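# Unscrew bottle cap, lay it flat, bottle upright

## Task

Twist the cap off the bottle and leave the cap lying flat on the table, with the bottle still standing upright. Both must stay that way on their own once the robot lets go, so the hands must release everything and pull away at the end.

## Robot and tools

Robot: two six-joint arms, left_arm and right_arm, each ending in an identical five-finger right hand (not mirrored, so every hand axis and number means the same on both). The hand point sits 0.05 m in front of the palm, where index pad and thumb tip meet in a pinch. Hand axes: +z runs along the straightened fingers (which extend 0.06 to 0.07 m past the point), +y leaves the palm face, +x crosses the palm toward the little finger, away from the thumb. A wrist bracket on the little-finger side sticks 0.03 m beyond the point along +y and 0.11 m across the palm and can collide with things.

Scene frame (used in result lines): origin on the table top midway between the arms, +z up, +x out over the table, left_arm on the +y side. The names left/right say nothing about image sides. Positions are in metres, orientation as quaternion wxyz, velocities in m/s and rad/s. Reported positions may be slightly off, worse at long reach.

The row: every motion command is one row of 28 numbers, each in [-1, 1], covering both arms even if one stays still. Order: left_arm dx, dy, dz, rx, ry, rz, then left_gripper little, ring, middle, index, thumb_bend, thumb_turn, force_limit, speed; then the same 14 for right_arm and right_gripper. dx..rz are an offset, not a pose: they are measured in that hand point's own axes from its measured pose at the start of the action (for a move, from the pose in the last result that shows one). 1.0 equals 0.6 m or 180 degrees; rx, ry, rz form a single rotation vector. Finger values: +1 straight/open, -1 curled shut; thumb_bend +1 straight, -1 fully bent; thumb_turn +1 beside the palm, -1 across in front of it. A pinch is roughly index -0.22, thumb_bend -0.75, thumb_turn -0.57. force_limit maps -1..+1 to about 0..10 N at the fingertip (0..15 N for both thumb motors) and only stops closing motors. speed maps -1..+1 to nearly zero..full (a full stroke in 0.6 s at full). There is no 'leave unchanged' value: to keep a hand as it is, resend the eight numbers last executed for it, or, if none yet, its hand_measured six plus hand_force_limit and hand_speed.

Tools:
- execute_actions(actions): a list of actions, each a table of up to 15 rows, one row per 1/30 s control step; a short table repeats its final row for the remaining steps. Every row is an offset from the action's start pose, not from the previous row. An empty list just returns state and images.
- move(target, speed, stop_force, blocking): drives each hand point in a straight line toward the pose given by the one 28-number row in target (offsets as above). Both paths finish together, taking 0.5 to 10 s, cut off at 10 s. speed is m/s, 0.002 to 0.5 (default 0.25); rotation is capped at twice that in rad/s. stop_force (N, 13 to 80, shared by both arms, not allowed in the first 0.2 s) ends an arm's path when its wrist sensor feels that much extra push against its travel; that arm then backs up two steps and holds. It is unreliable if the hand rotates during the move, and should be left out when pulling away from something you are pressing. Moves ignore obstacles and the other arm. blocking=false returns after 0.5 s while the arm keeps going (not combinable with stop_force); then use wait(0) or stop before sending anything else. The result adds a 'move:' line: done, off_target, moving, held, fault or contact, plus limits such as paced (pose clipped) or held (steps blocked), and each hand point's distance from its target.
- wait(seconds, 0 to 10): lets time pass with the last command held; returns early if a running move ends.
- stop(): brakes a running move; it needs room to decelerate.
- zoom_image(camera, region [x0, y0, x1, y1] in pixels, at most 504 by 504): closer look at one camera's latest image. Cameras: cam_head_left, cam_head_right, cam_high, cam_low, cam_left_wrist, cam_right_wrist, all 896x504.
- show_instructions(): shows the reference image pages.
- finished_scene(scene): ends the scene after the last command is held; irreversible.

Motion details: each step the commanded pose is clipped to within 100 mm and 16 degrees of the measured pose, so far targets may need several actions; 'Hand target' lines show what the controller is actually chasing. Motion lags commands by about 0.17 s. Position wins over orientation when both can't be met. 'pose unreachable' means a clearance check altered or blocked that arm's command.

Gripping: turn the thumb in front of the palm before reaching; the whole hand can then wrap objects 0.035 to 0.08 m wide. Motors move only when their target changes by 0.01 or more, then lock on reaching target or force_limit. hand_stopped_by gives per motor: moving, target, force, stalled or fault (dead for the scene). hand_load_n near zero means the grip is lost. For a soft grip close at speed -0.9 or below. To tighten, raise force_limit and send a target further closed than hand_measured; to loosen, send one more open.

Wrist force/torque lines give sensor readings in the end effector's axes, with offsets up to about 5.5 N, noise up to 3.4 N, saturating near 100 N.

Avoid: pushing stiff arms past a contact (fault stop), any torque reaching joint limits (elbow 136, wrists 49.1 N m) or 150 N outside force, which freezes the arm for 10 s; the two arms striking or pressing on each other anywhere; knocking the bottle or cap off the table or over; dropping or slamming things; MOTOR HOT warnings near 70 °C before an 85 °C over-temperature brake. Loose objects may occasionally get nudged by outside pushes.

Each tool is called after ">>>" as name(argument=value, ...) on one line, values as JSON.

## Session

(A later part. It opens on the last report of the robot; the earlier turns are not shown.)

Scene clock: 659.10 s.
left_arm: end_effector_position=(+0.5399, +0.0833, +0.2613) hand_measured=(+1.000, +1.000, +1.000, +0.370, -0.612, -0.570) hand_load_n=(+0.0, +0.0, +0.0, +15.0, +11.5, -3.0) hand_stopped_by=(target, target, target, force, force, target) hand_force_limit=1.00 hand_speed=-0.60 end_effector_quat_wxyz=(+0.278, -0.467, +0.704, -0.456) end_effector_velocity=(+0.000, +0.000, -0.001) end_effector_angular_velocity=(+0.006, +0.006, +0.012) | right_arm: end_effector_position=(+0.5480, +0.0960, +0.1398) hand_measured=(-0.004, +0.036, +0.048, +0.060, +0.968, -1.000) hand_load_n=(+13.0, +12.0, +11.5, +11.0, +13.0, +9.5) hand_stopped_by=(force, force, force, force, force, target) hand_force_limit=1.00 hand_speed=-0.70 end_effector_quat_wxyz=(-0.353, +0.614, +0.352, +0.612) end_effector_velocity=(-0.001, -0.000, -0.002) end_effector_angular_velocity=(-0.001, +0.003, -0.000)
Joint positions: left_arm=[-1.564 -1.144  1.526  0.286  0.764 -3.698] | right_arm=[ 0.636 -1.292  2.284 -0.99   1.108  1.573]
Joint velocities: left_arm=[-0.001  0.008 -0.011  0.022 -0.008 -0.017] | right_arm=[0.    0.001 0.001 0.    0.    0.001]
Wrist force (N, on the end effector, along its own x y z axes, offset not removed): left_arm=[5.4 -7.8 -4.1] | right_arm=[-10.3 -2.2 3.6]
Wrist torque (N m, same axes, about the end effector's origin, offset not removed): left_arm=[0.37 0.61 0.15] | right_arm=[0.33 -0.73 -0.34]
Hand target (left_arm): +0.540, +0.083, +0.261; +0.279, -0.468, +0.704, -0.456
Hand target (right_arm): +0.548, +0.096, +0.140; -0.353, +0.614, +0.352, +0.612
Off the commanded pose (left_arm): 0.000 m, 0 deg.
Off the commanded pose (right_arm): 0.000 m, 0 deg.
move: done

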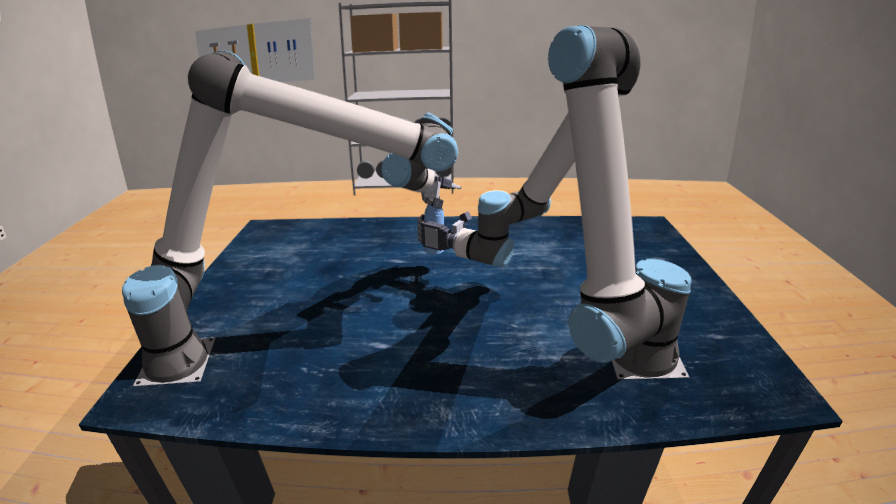

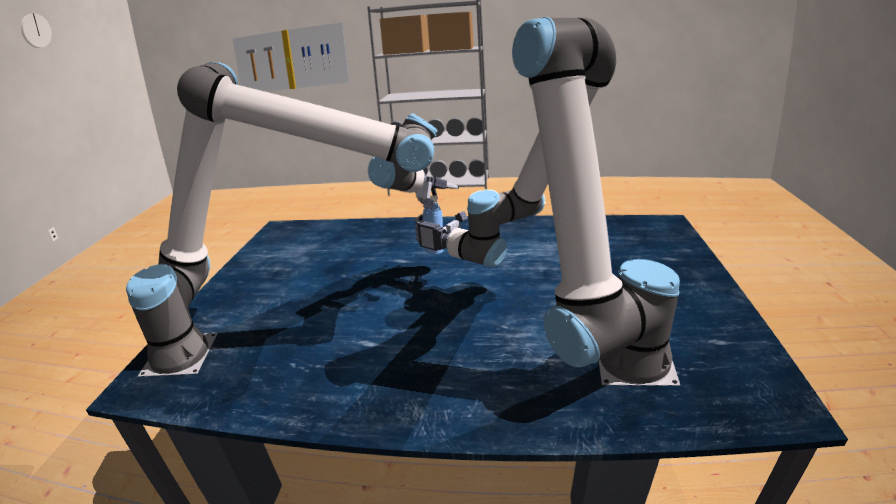

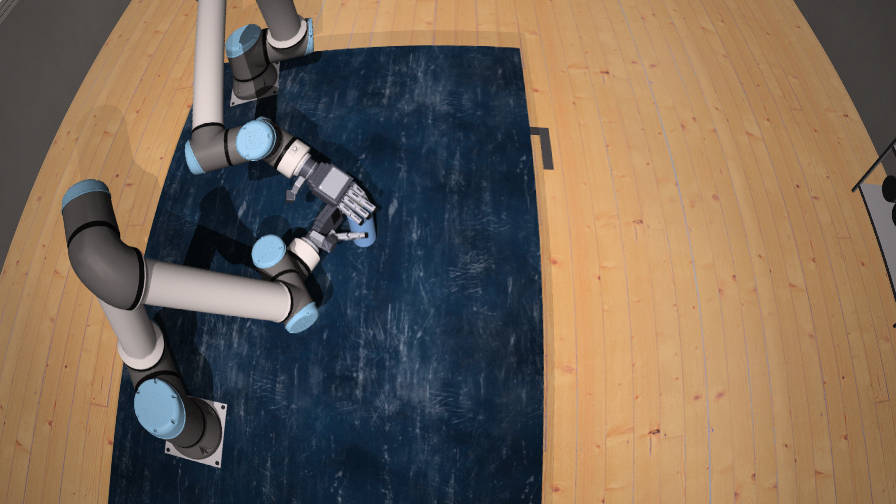

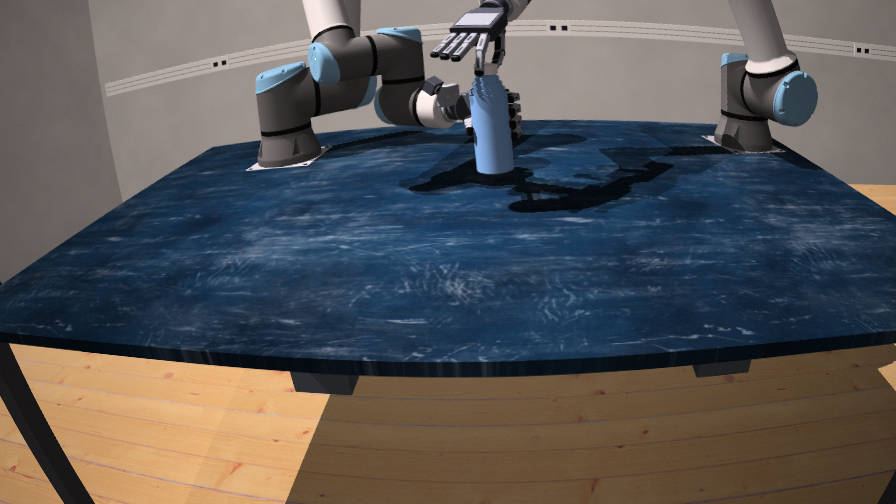

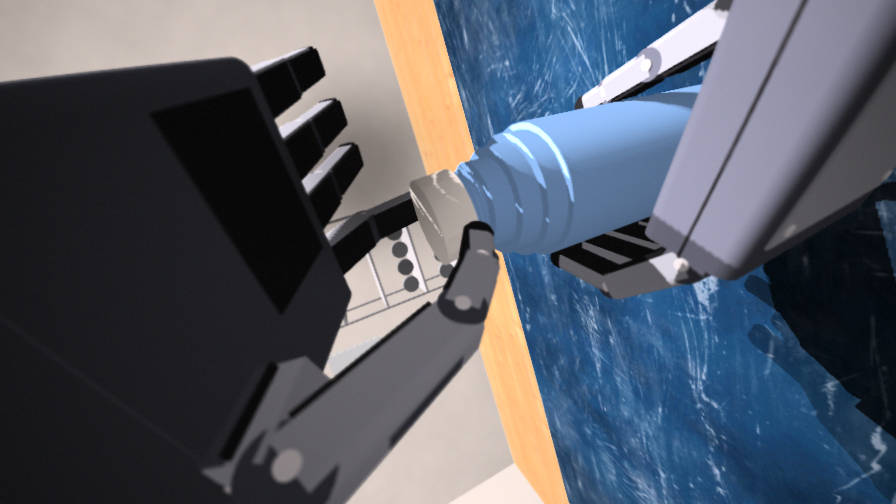

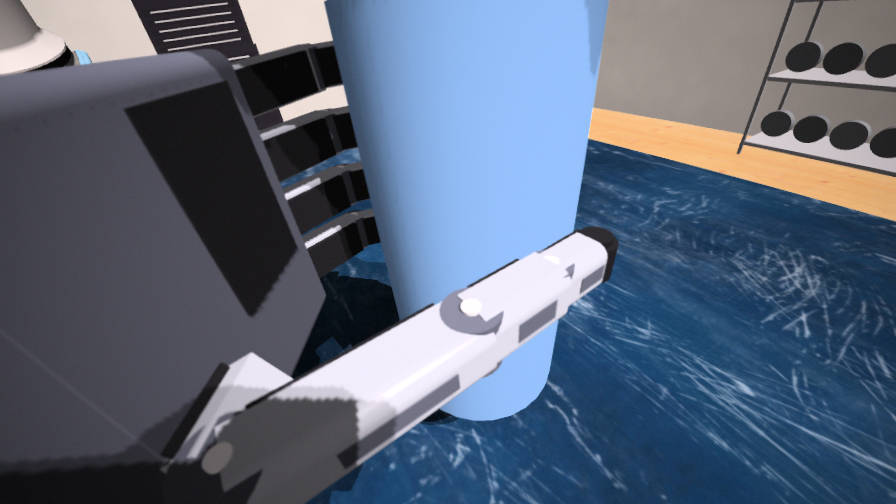

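>>> move(target=[-0.0272,-0.0119,0.0253,0,0.458,0.2139,1,1,1,0.62,0.0,-0.57,1,1, 0,0,0,0,0,0,-0.98,-0.98,-0.98,-0.98,0.0,-1,1,-0.7], speed=0.5)

>>> execute_actions(actions=[[[0,0,0,0,0,0,1,1,1,0.45,-0.55,-0.57,1,0.0, 0,0,0,0,0,0,-0.98,-0.98,-0.98,-0.98,0.0,-1,1,-0.7]],[[0,0,0,0,0,0,1,1,1,-0.5,-1,-0.57,1,-0.6, 0,0,0,0,0,0,-0.98,-0.98,-0.98,-0.98,0.0,-1,1,-0.7]]])

>>> move(target=[0.0195,-0.0042,0.0070,0,-0.229,-0.107,1,1,1,-0.5,-1,-0.57,1,-0.6, 0,0,0,0,0,0,-0.98,-0.98,-0.98,-0.98,0.0,-1,1,-0.7], speed=0.5)

>>> move(target=[0.0195,-0.0042,0.0070,0,-0.229,-0.107,1,1,1,-0.5,-1,-0.57,1,-0.6, 0,0,0,0,0,0,-0.98,-0.98,-0.98,-0.98,0.0,-1,1,-0.7], speed=0.5)

Scene clock: 673.97 s.
left_arm: end_effector_position=(+0.5623, +0.0915, +0.2604) hand_measured=(+1.000, +1.000, +1.000, +0.620, +0.000, -0.570) hand_load_n=(+0.0, +0.0, +0.0, +0.0, +0.0, +0.0) hand_stopped_by=(target, target, target, target, target, target) hand_force_limit=1.00 hand_speed=1.00 end_effector_quat_wxyz=(-0.122, +0.179, +0.815, -0.537) end_effector_velocity=(+0.000, +0.000, -0.000) end_effector_angular_velocity=(+0.009, -0.003, -0.013) | right_arm: end_effector_position=(+0.5480, +0.0960, +0.1398) hand_measured=(-0.004, +0.036, +0.048, +0.060, +0.968, -1.000) hand_load_n=(+9.5, +9.5, +11.0, +11.5, +13.5, +12.5) hand_stopped_by=(force, force, force, force, force, target) hand_force_limit=1.00 hand_speed=-0.70 end_effector_quat_wxyz=(-0.353, +0.614, +0.352, +0.612) end_effector_velocity=(-0.001, -0.000, -0.002) end_effector_angular_velocity=(-0.001, +0.004, +0.000)
Joint positions: left_arm=[-1.109 -1.024  1.375  0.407  2.533 -2.489] | right_arm=[ 0.636 -1.292  2.284 -0.99   1.108  1.573]
Joint velocities: left_arm=[ 0.001  0.01  -0.015  0.033  0.005  0.027] | right_arm=[-0.     0.001  0.001  0.    -0.     0.002]
Wrist force (N, on the end effector, along its own x y z axes, offset not removed): left_arm=[-0.2 -1.3 2.2] | right_arm=[0.5 -1.6 2.2]
Wrist torque (N m, same axes, about the end effector's origin, offset not removed): left_arm=[-0.20 -0.09 0.25] | right_arm=[-0.56 -0.50 -0.02]
Hand target (left_arm): +0.562, +0.092, +0.260; -0.122, +0.180, +0.815, -0.537
Hand target (right_arm): +0.548, +0.096, +0.140; -0.353, +0.614, +0.352, +0.612
Off the commanded pose (left_arm): 0.001 m, 0 deg.
Off the commanded pose (right_arm): 0.000 m, 0 deg.
move: done

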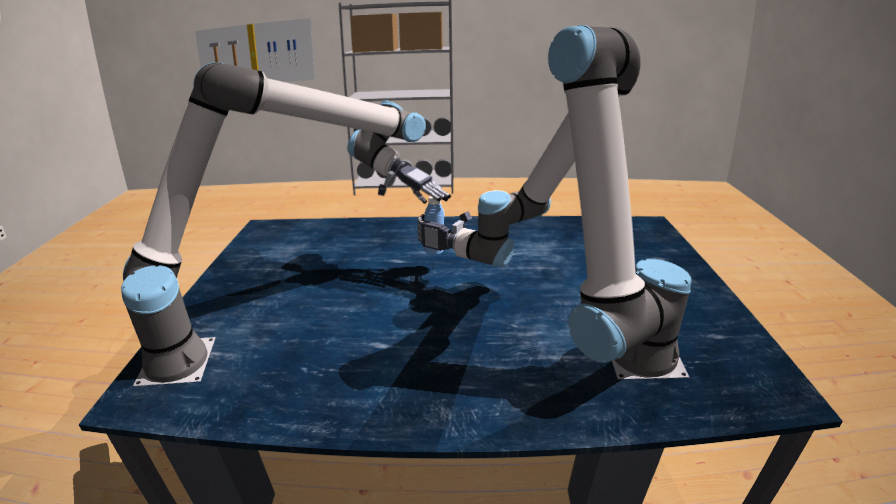

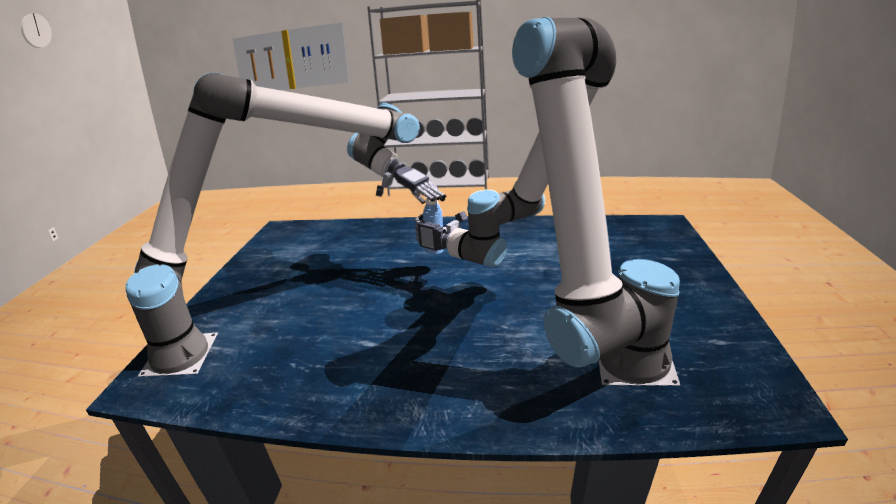

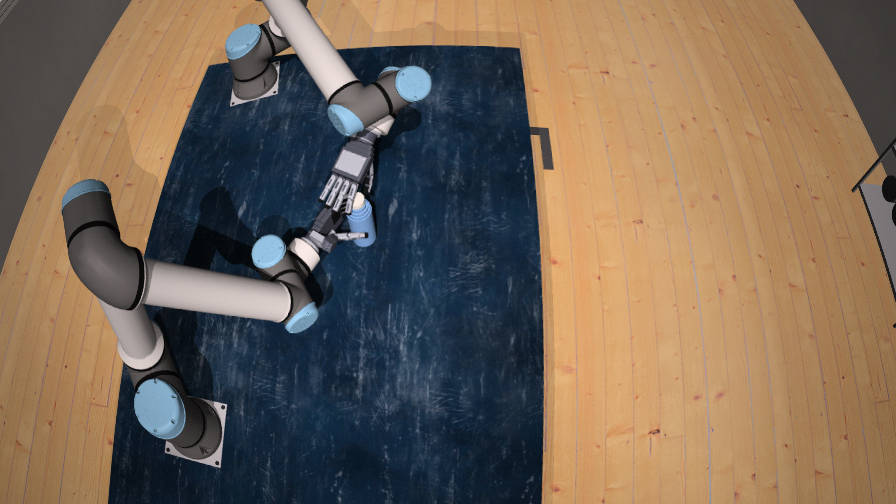

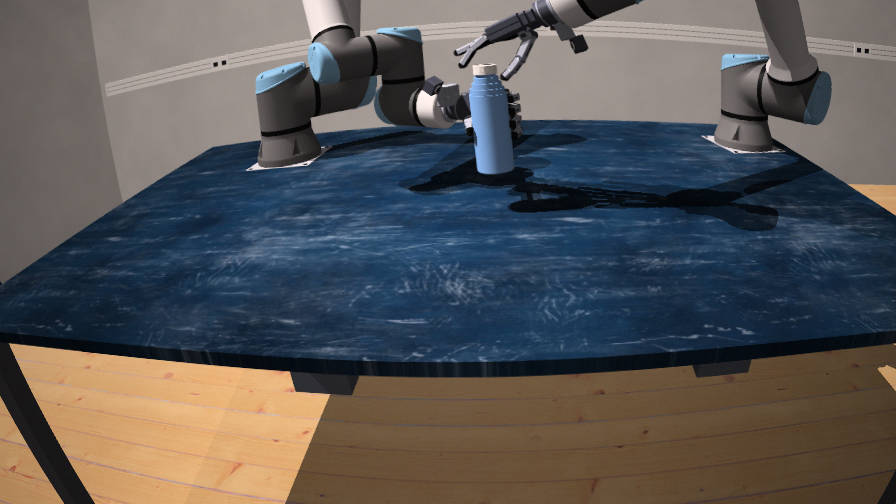

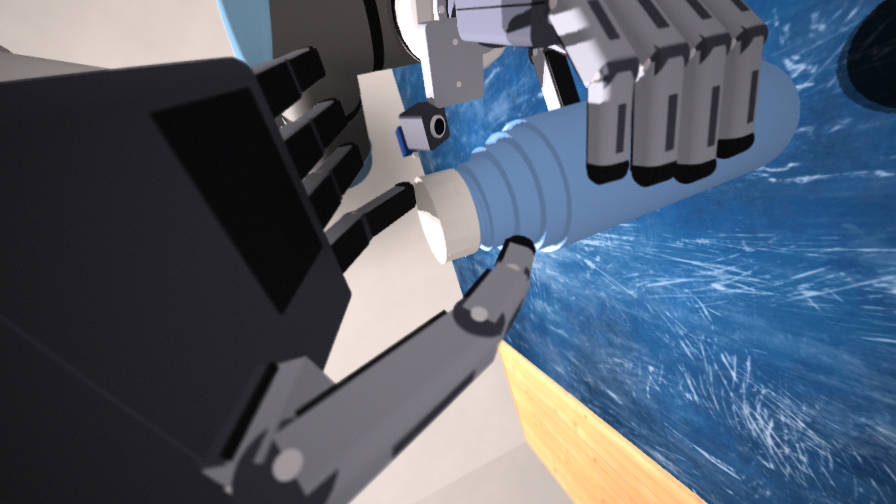

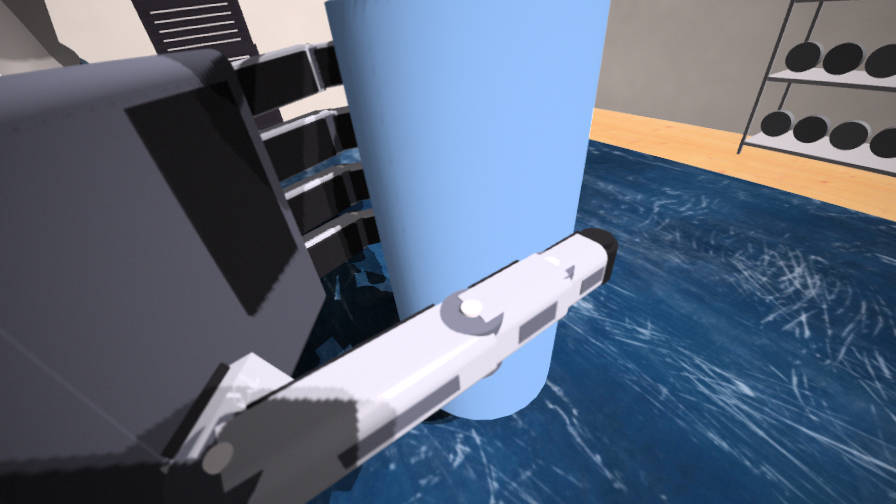

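Scene clock: 674.97 s.
left_arm: end_effector_position=(+0.5623, +0.0915, +0.2604) hand_measured=(+1.000, +1.000, +1.000, +0.368, -0.634, -0.570) hand_load_n=(+0.0, +0.0, +0.0, +16.5, +15.0, -0.5) hand_stopped_by=(target, target, target, force, force, target) hand_force_limit=1.00 hand_speed=-0.60 end_effector_quat_wxyz=(-0.122, +0.179, +0.815, -0.537) end_effector_velocity=(+0.000, +0.001, -0.001) end_effector_angular_velocity=(+0.003, +0.002, +0.000) | right_arm: end_effector_position=(+0.5480, +0.0960, +0.1398) hand_measured=(-0.004, +0.036, +0.048, +0.060, +0.968, -1.000) hand_load_n=(+10.5, +10.0, +11.0, +11.5, +13.5, +11.0) hand_stopped_by=(force, force, force, force, force, target) hand_force_limit=1.00 hand_speed=-0.70 end_effector_quat_wxyz=(-0.353, +0.614, +0.352, +0.612) end_effector_velocity=(+0.000, +0.000, +0.002) end_effector_angular_velocity=(+0.002, -0.002, +0.000)
Joint positions: left_arm=[-1.109 -1.024  1.375  0.407  2.533 -2.489] | right_arm=[ 0.636 -1.292  2.284 -0.99   1.108  1.573]
Joint velocities: left_arm=[0.    0.001 0.    0.003 0.    0.   ] | right_arm=[ 0.    -0.002 -0.001 -0.    -0.     0.001]
Wrist force (N, on the end effector, along its own x y z axes, offset not removed): left_arm=[-2.1 -2.3 3.8] | right_arm=[1.0 -2.9 1.7]
Wrist torque (N m, same axes, about the end effector's origin, offset not removed): left_arm=[-0.31 0.22 -0.20] | right_arm=[-0.24 -0.23 -0.33]
Hand target (left_arm): +0.562, +0.092, +0.260; -0.122, +0.179, +0.815, -0.537
Hand target (right_arm): +0.548, +0.096, +0.140; -0.353, +0.614, +0.352, +0.612
Off the commanded pose (left_arm): 0.000 m, 0 deg.
Off the commanded pose (right_arm): 0.000 m, 0 deg.
Step readings (end_effector_position; steps 1 to 15: 1st action; 16 to 30: 2nd action):
0: left_arm (+0.5623, +0.0915, +0.2604) | right_arm (+0.5480, +0.0960, +0.1398)
1: left_arm (+0.5623, +0.0915, +0.2604) | right_arm (+0.5480, +0.0960, +0.1398)
2: left_arm (+0.5623, +0.0915, +0.2604) | right_arm (+0.5480, +0.0960, +0.1398)
4: left_arm (+0.5623, +0.0915, +0.2604) | right_arm (+0.5480, +0.0960, +0.1398)
8: left_arm (+0.5623, +0.0915, +0.2604) | right_arm (+0.5480, +0.0960, +0.1398)
15: left_arm (+0.5623, +0.0915, +0.2604) | right_arm (+0.5480, +0.0960, +0.1398)
16: left_arm (+0.5623, +0.0915, +0.2604) | right_arm (+0.5480, +0.0960, +0.1398)
17: left_arm (+0.5623, +0.0915, +0.2604) | right_arm (+0.5480, +0.0960, +0.1398)
19: left_arm (+0.5623, +0.0915, +0.2604) | right_arm (+0.5480, +0.0960, +0.1398)
23: left_arm (+0.5623, +0.0915, +0.2604) | right_arm (+0.5480, +0.0960, +0.1398)
30: end_effector_position above

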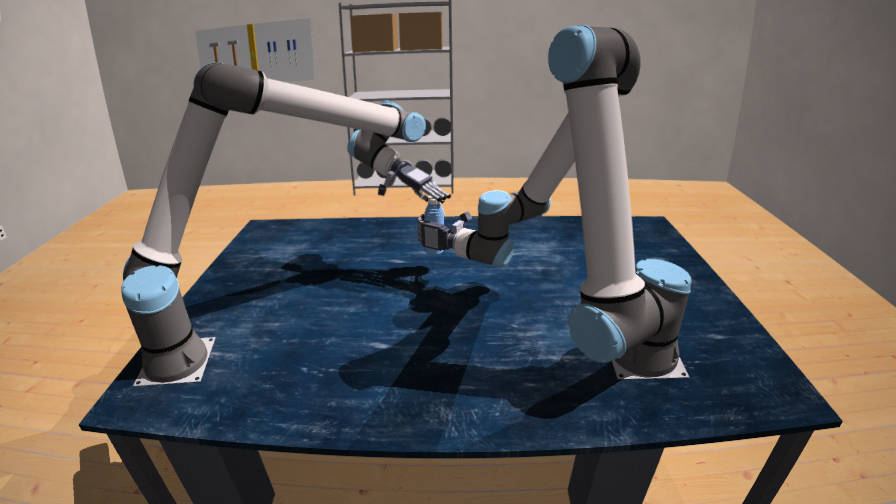

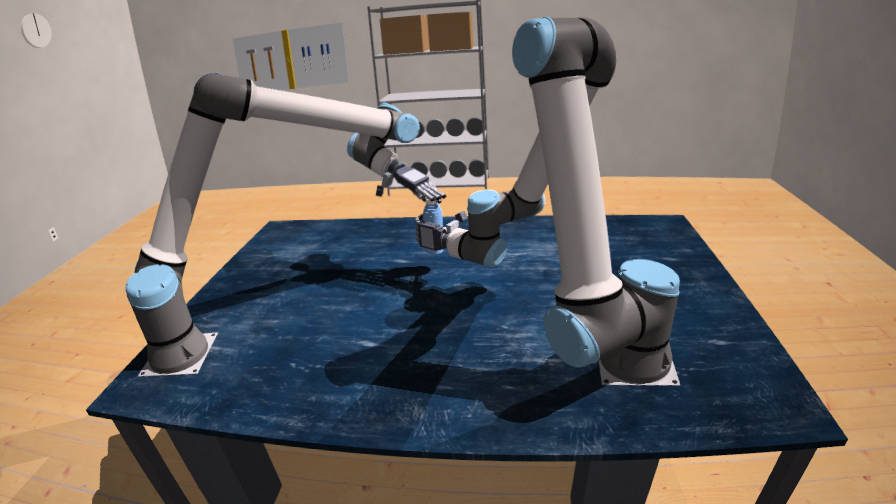

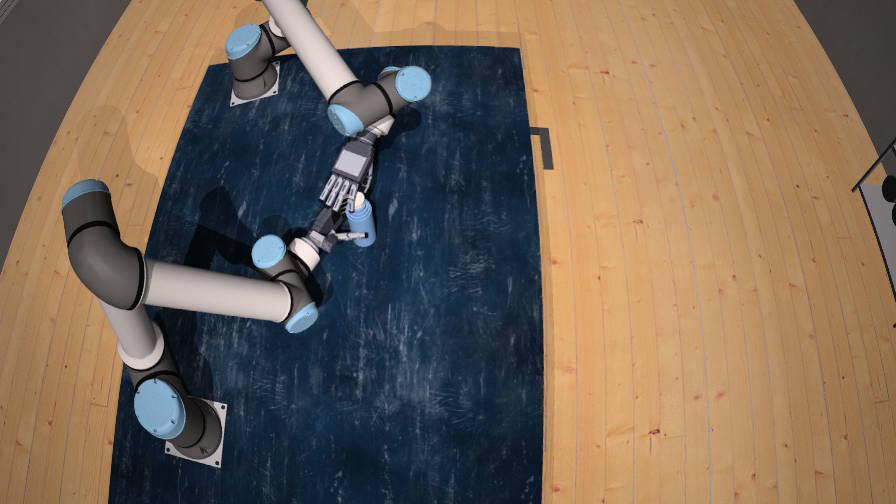

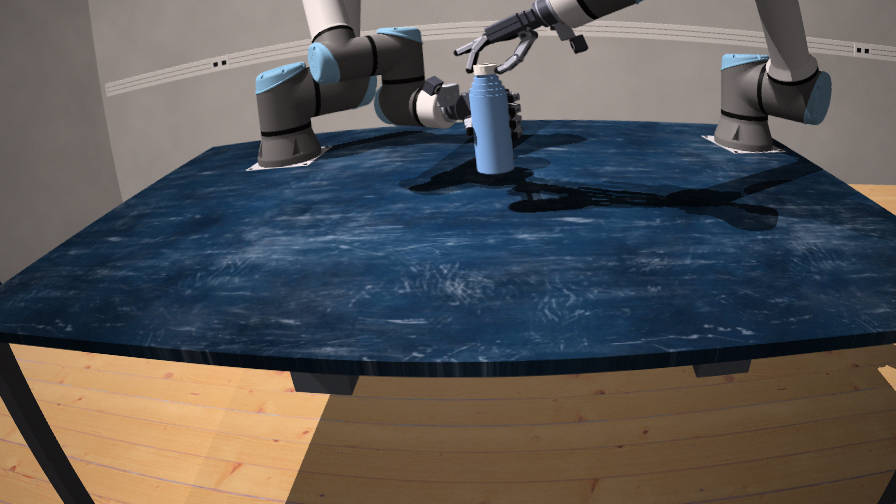

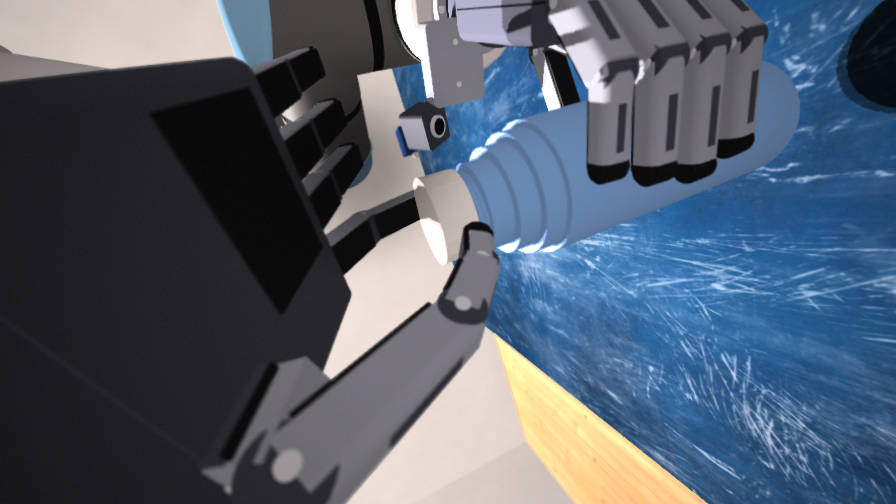

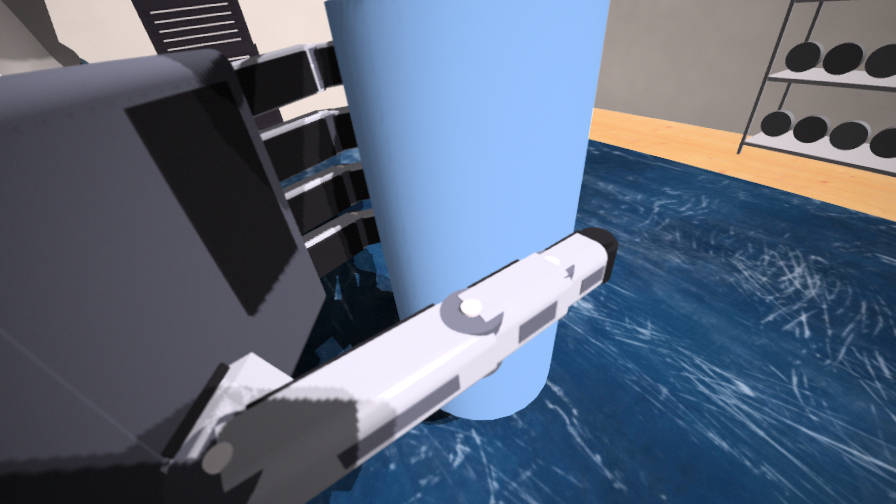

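Scene clock: 676.47 s.
left_arm: end_effector_position=(+0.5495, +0.0919, +0.2617) hand_measured=(+1.000, +1.000, +1.000, +0.368, -0.626, -0.570) hand_load_n=(+0.0, +0.0, +0.0, +16.0, +12.5, -2.5) hand_stopped_by=(target, target, target, force, force, target) hand_force_limit=1.00 hand_speed=-0.60 end_effector_quat_wxyz=(+0.084, -0.157, +0.823, -0.539) end_effector_velocity=(+0.000, -0.000, -0.000) end_effector_angular_velocity=(+0.002, -0.001, +0.010) | right_arm: end_effector_position=(+0.5480, +0.0960, +0.1398) hand_measured=(-0.004, +0.036, +0.048, +0.060, +0.968, -1.000) hand_load_n=(+12.0, +10.5, +11.5, +11.5, +13.5, +9.5) hand_stopped_by=(force, force, force, force, force, target) hand_force_limit=1.00 hand_speed=-0.70 end_effector_quat_wxyz=(-0.353, +0.614, +0.352, +0.612) end_effector_velocity=(-0.001, -0.001, -0.000) end_effector_angular_velocity=(-0.001, +0.000, -0.001)
Joint positions: left_arm=[-1.337 -1.276  1.693  0.001  1.654 -3.138] | right_arm=[ 0.636 -1.292  2.284 -0.99   1.108  1.573]
Joint velocities: left_arm=[-0.004 -0.     0.     0.001 -0.013 -0.004] | right_arm=[ 0.    -0.001  0.002 -0.001  0.001 -0.   ]
Wrist force (N, on the end effector, along its own x y z axes, offset not removed): left_arm=[7.2 -4.8 0.7] | right_arm=[-1.1 -3.4 6.0]
Wrist torque (N m, same axes, about the end effector's origin, offset not removed): left_arm=[0.20 -0.09 0.26] | right_arm=[-0.67 -1.13 0.32]
Hand target (left_arm): +0.550, +0.092, +0.262; +0.085, -0.157, +0.823, -0.539
Hand target (right_arm): +0.548, +0.096, +0.140; -0.353, +0.614, +0.352, +0.612
Off the commanded pose (left_arm): 0.001 m, 0 deg.
Off the commanded pose (right_arm): 0.000 m, 0 deg.
move: done

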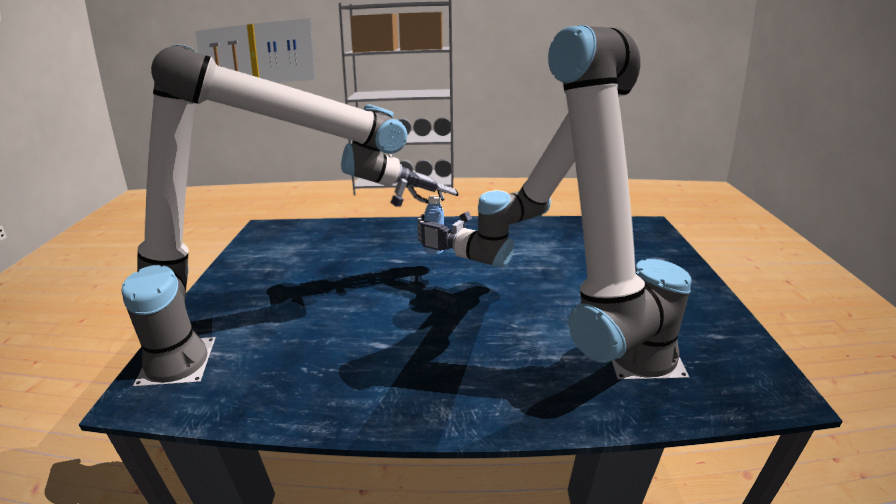

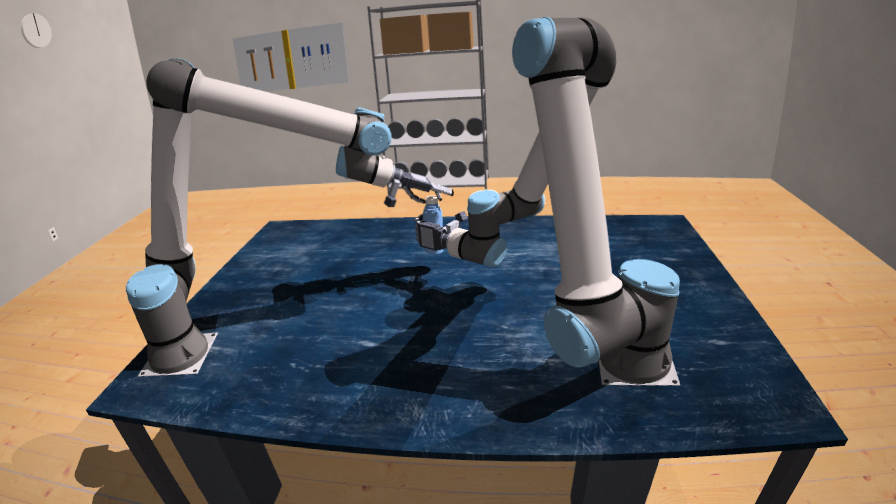

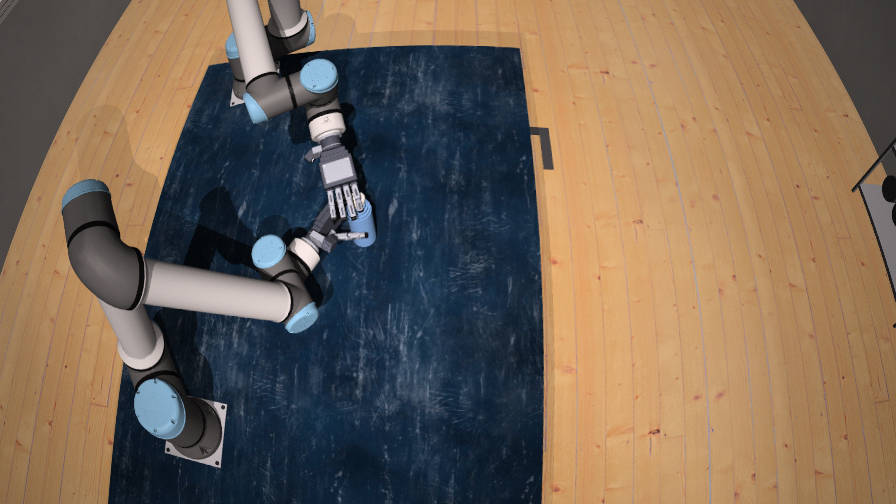

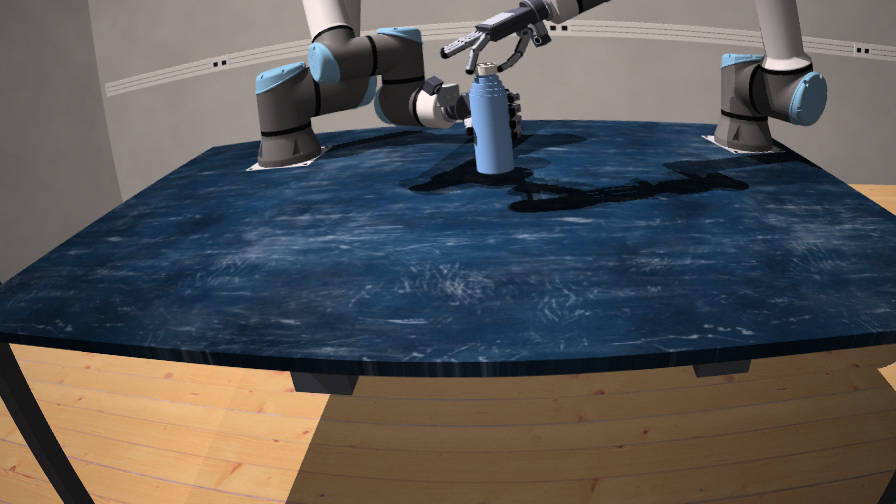

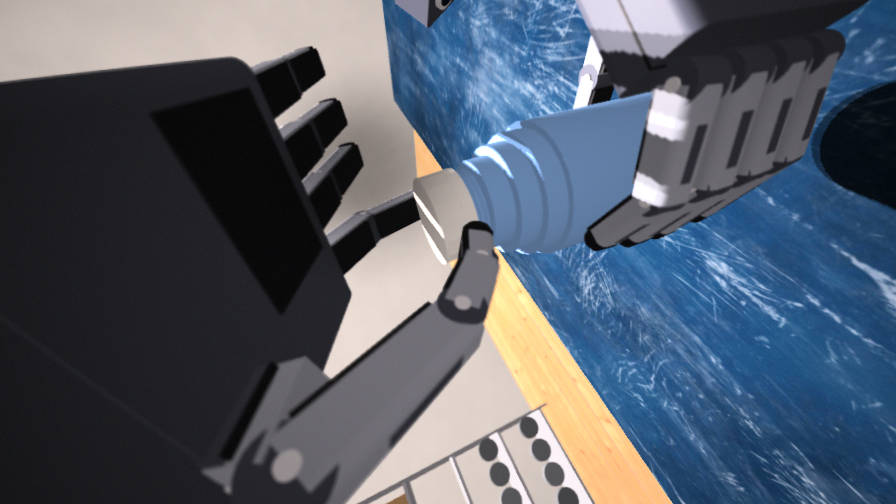

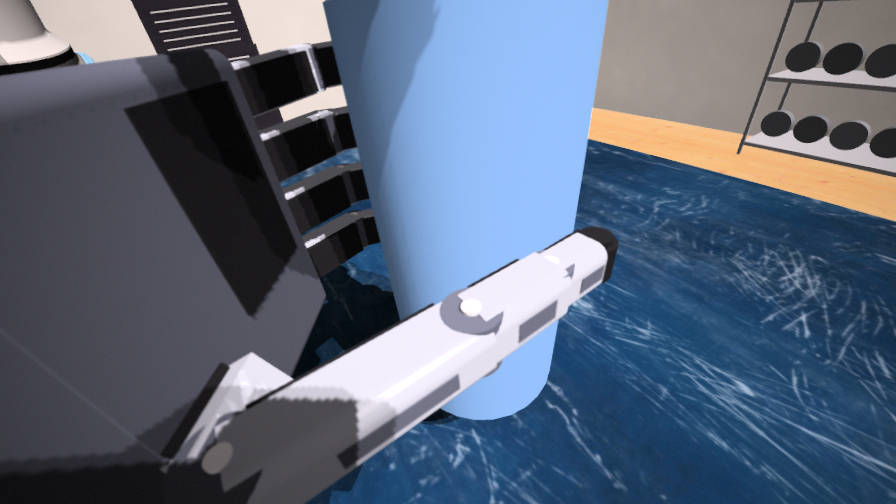

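Scene clock: 677.97 s.
left_arm: end_effector_position=(+0.5399, +0.0833, +0.2626) hand_measured=(+1.000, +1.000, +1.000, +0.368, -0.626, -0.570) hand_load_n=(+0.0, +0.0, +0.0, +15.0, +12.0, -2.5) hand_stopped_by=(target, target, target, force, force, target) hand_force_limit=1.00 hand_speed=-0.60 end_effector_quat_wxyz=(+0.278, -0.467, +0.704, -0.457) end_effector_velocity=(+0.000, +0.000, -0.001) end_effector_angular_velocity=(+0.005, +0.006, +0.013) | right_arm: end_effector_position=(+0.5480, +0.0960, +0.1398) hand_measured=(-0.004, +0.036, +0.048, +0.060, +0.968, -1.000) hand_load_n=(+12.0, +11.0, +11.5, +11.5, +13.0, +9.5) hand_stopped_by=(force, force, force, force, force, target) hand_force_limit=1.00 hand_speed=-0.70 end_effector_quat_wxyz=(-0.353, +0.614, +0.352, +0.612) end_effector_velocity=(-0.000, -0.000, -0.001) end_effector_angular_velocity=(-0.000, +0.001, -0.000)
Joint positions: left_arm=[-1.564 -1.145  1.526  0.286  0.765 -3.698] | right_arm=[ 0.636 -1.292  2.284 -0.99   1.108  1.573]
Joint velocities: left_arm=[-0.     0.008 -0.01   0.02  -0.007 -0.017] | right_arm=[-0.     0.001  0.    -0.001  0.     0.001]
Wrist force (N, on the end effector, along its own x y z axes, offset not removed): left_arm=[3.2 -7.3 -3.0] | right_arm=[-8.6 3.1 9.0]
Wrist torque (N m, same axes, about the end effector's origin, offset not removed): left_arm=[0.12 0.53 -0.21] | right_arm=[0.55 -0.86 -0.12]
Hand target (left_arm): +0.540, +0.083, +0.262; +0.278, -0.468, +0.704, -0.457
Hand target (right_arm): +0.548, +0.096, +0.140; -0.353, +0.614, +0.352, +0.612
Off the commanded pose (left_arm): 0.000 m, 0 deg.
Off the commanded pose (right_arm): 0.000 m, 0 deg.
move: done

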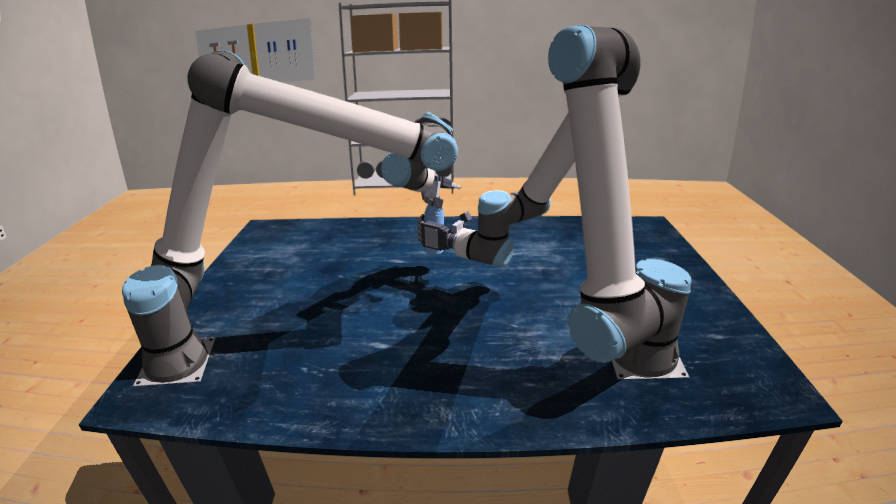

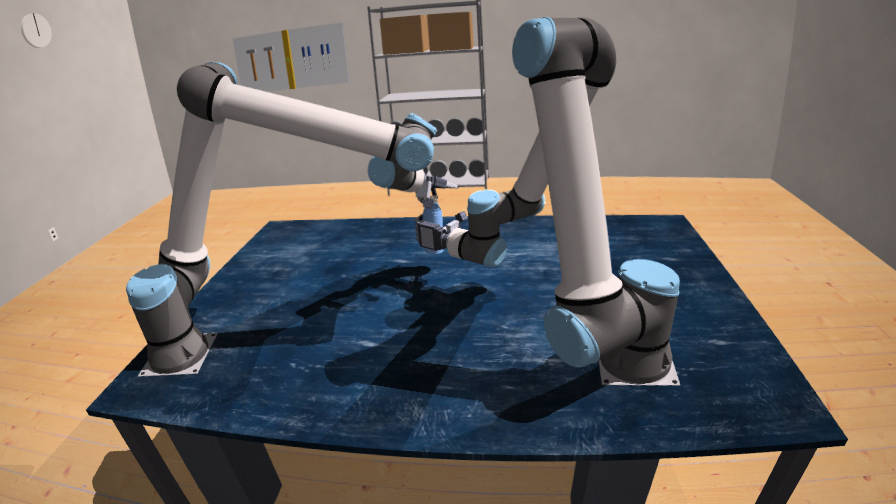

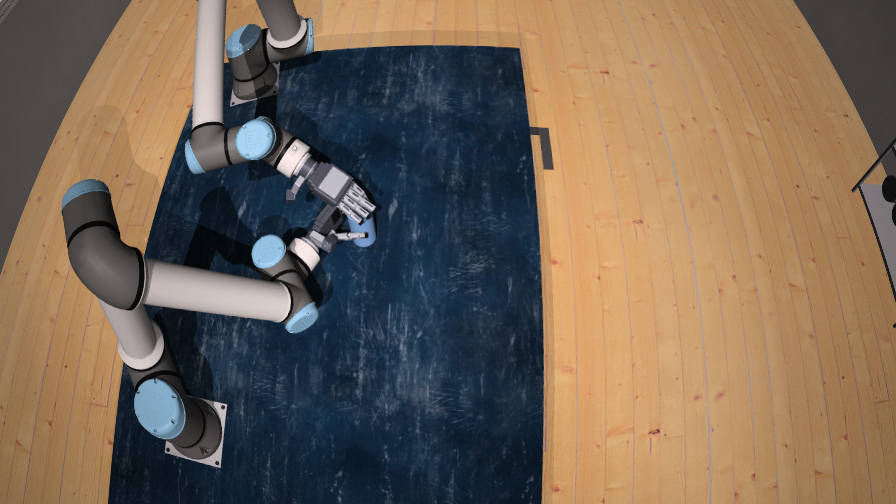

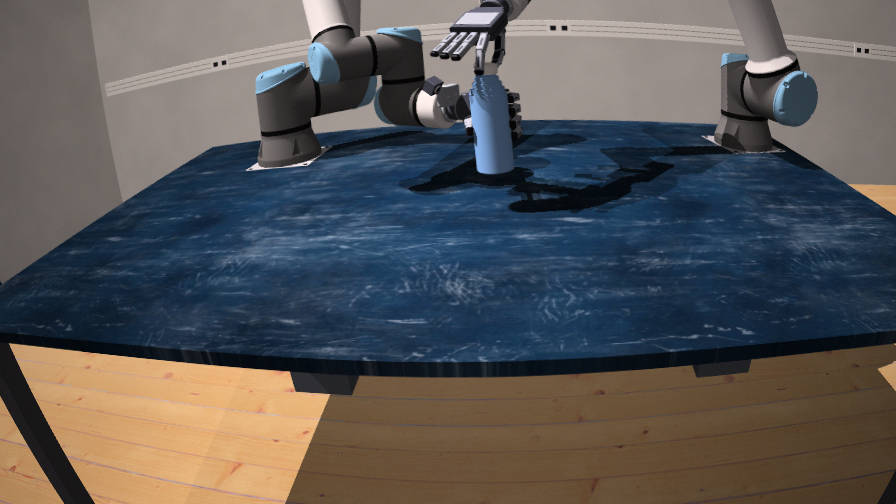

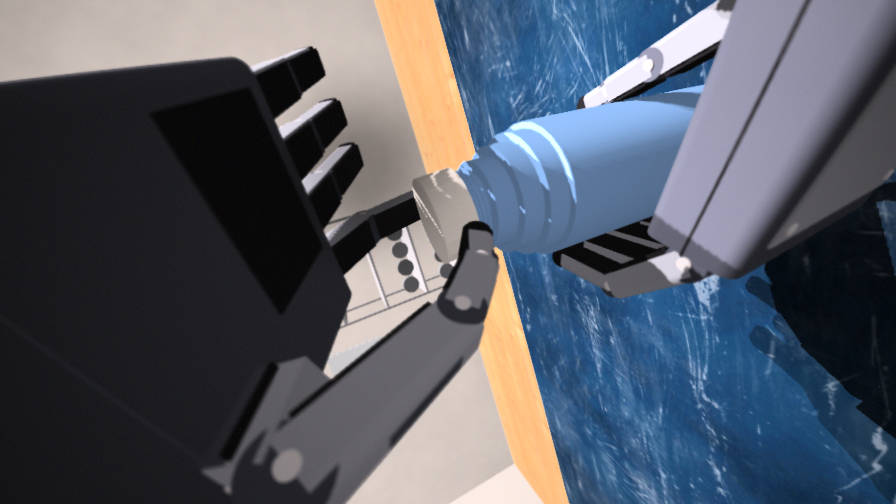

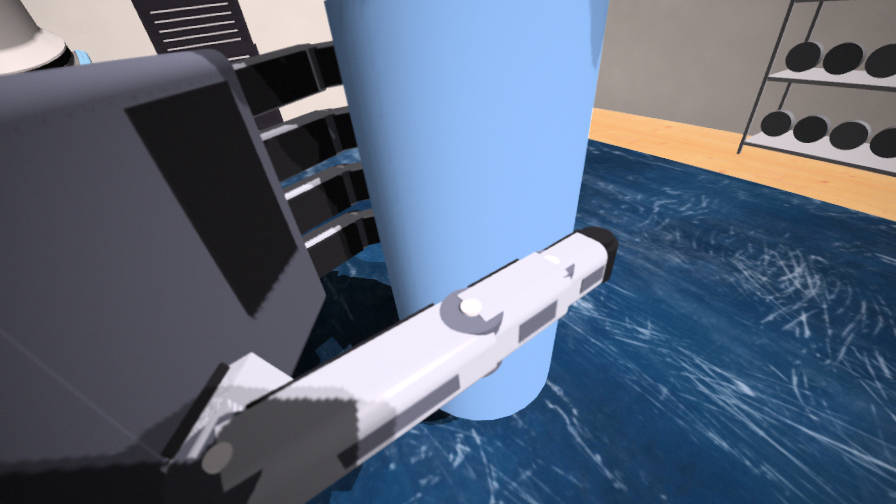

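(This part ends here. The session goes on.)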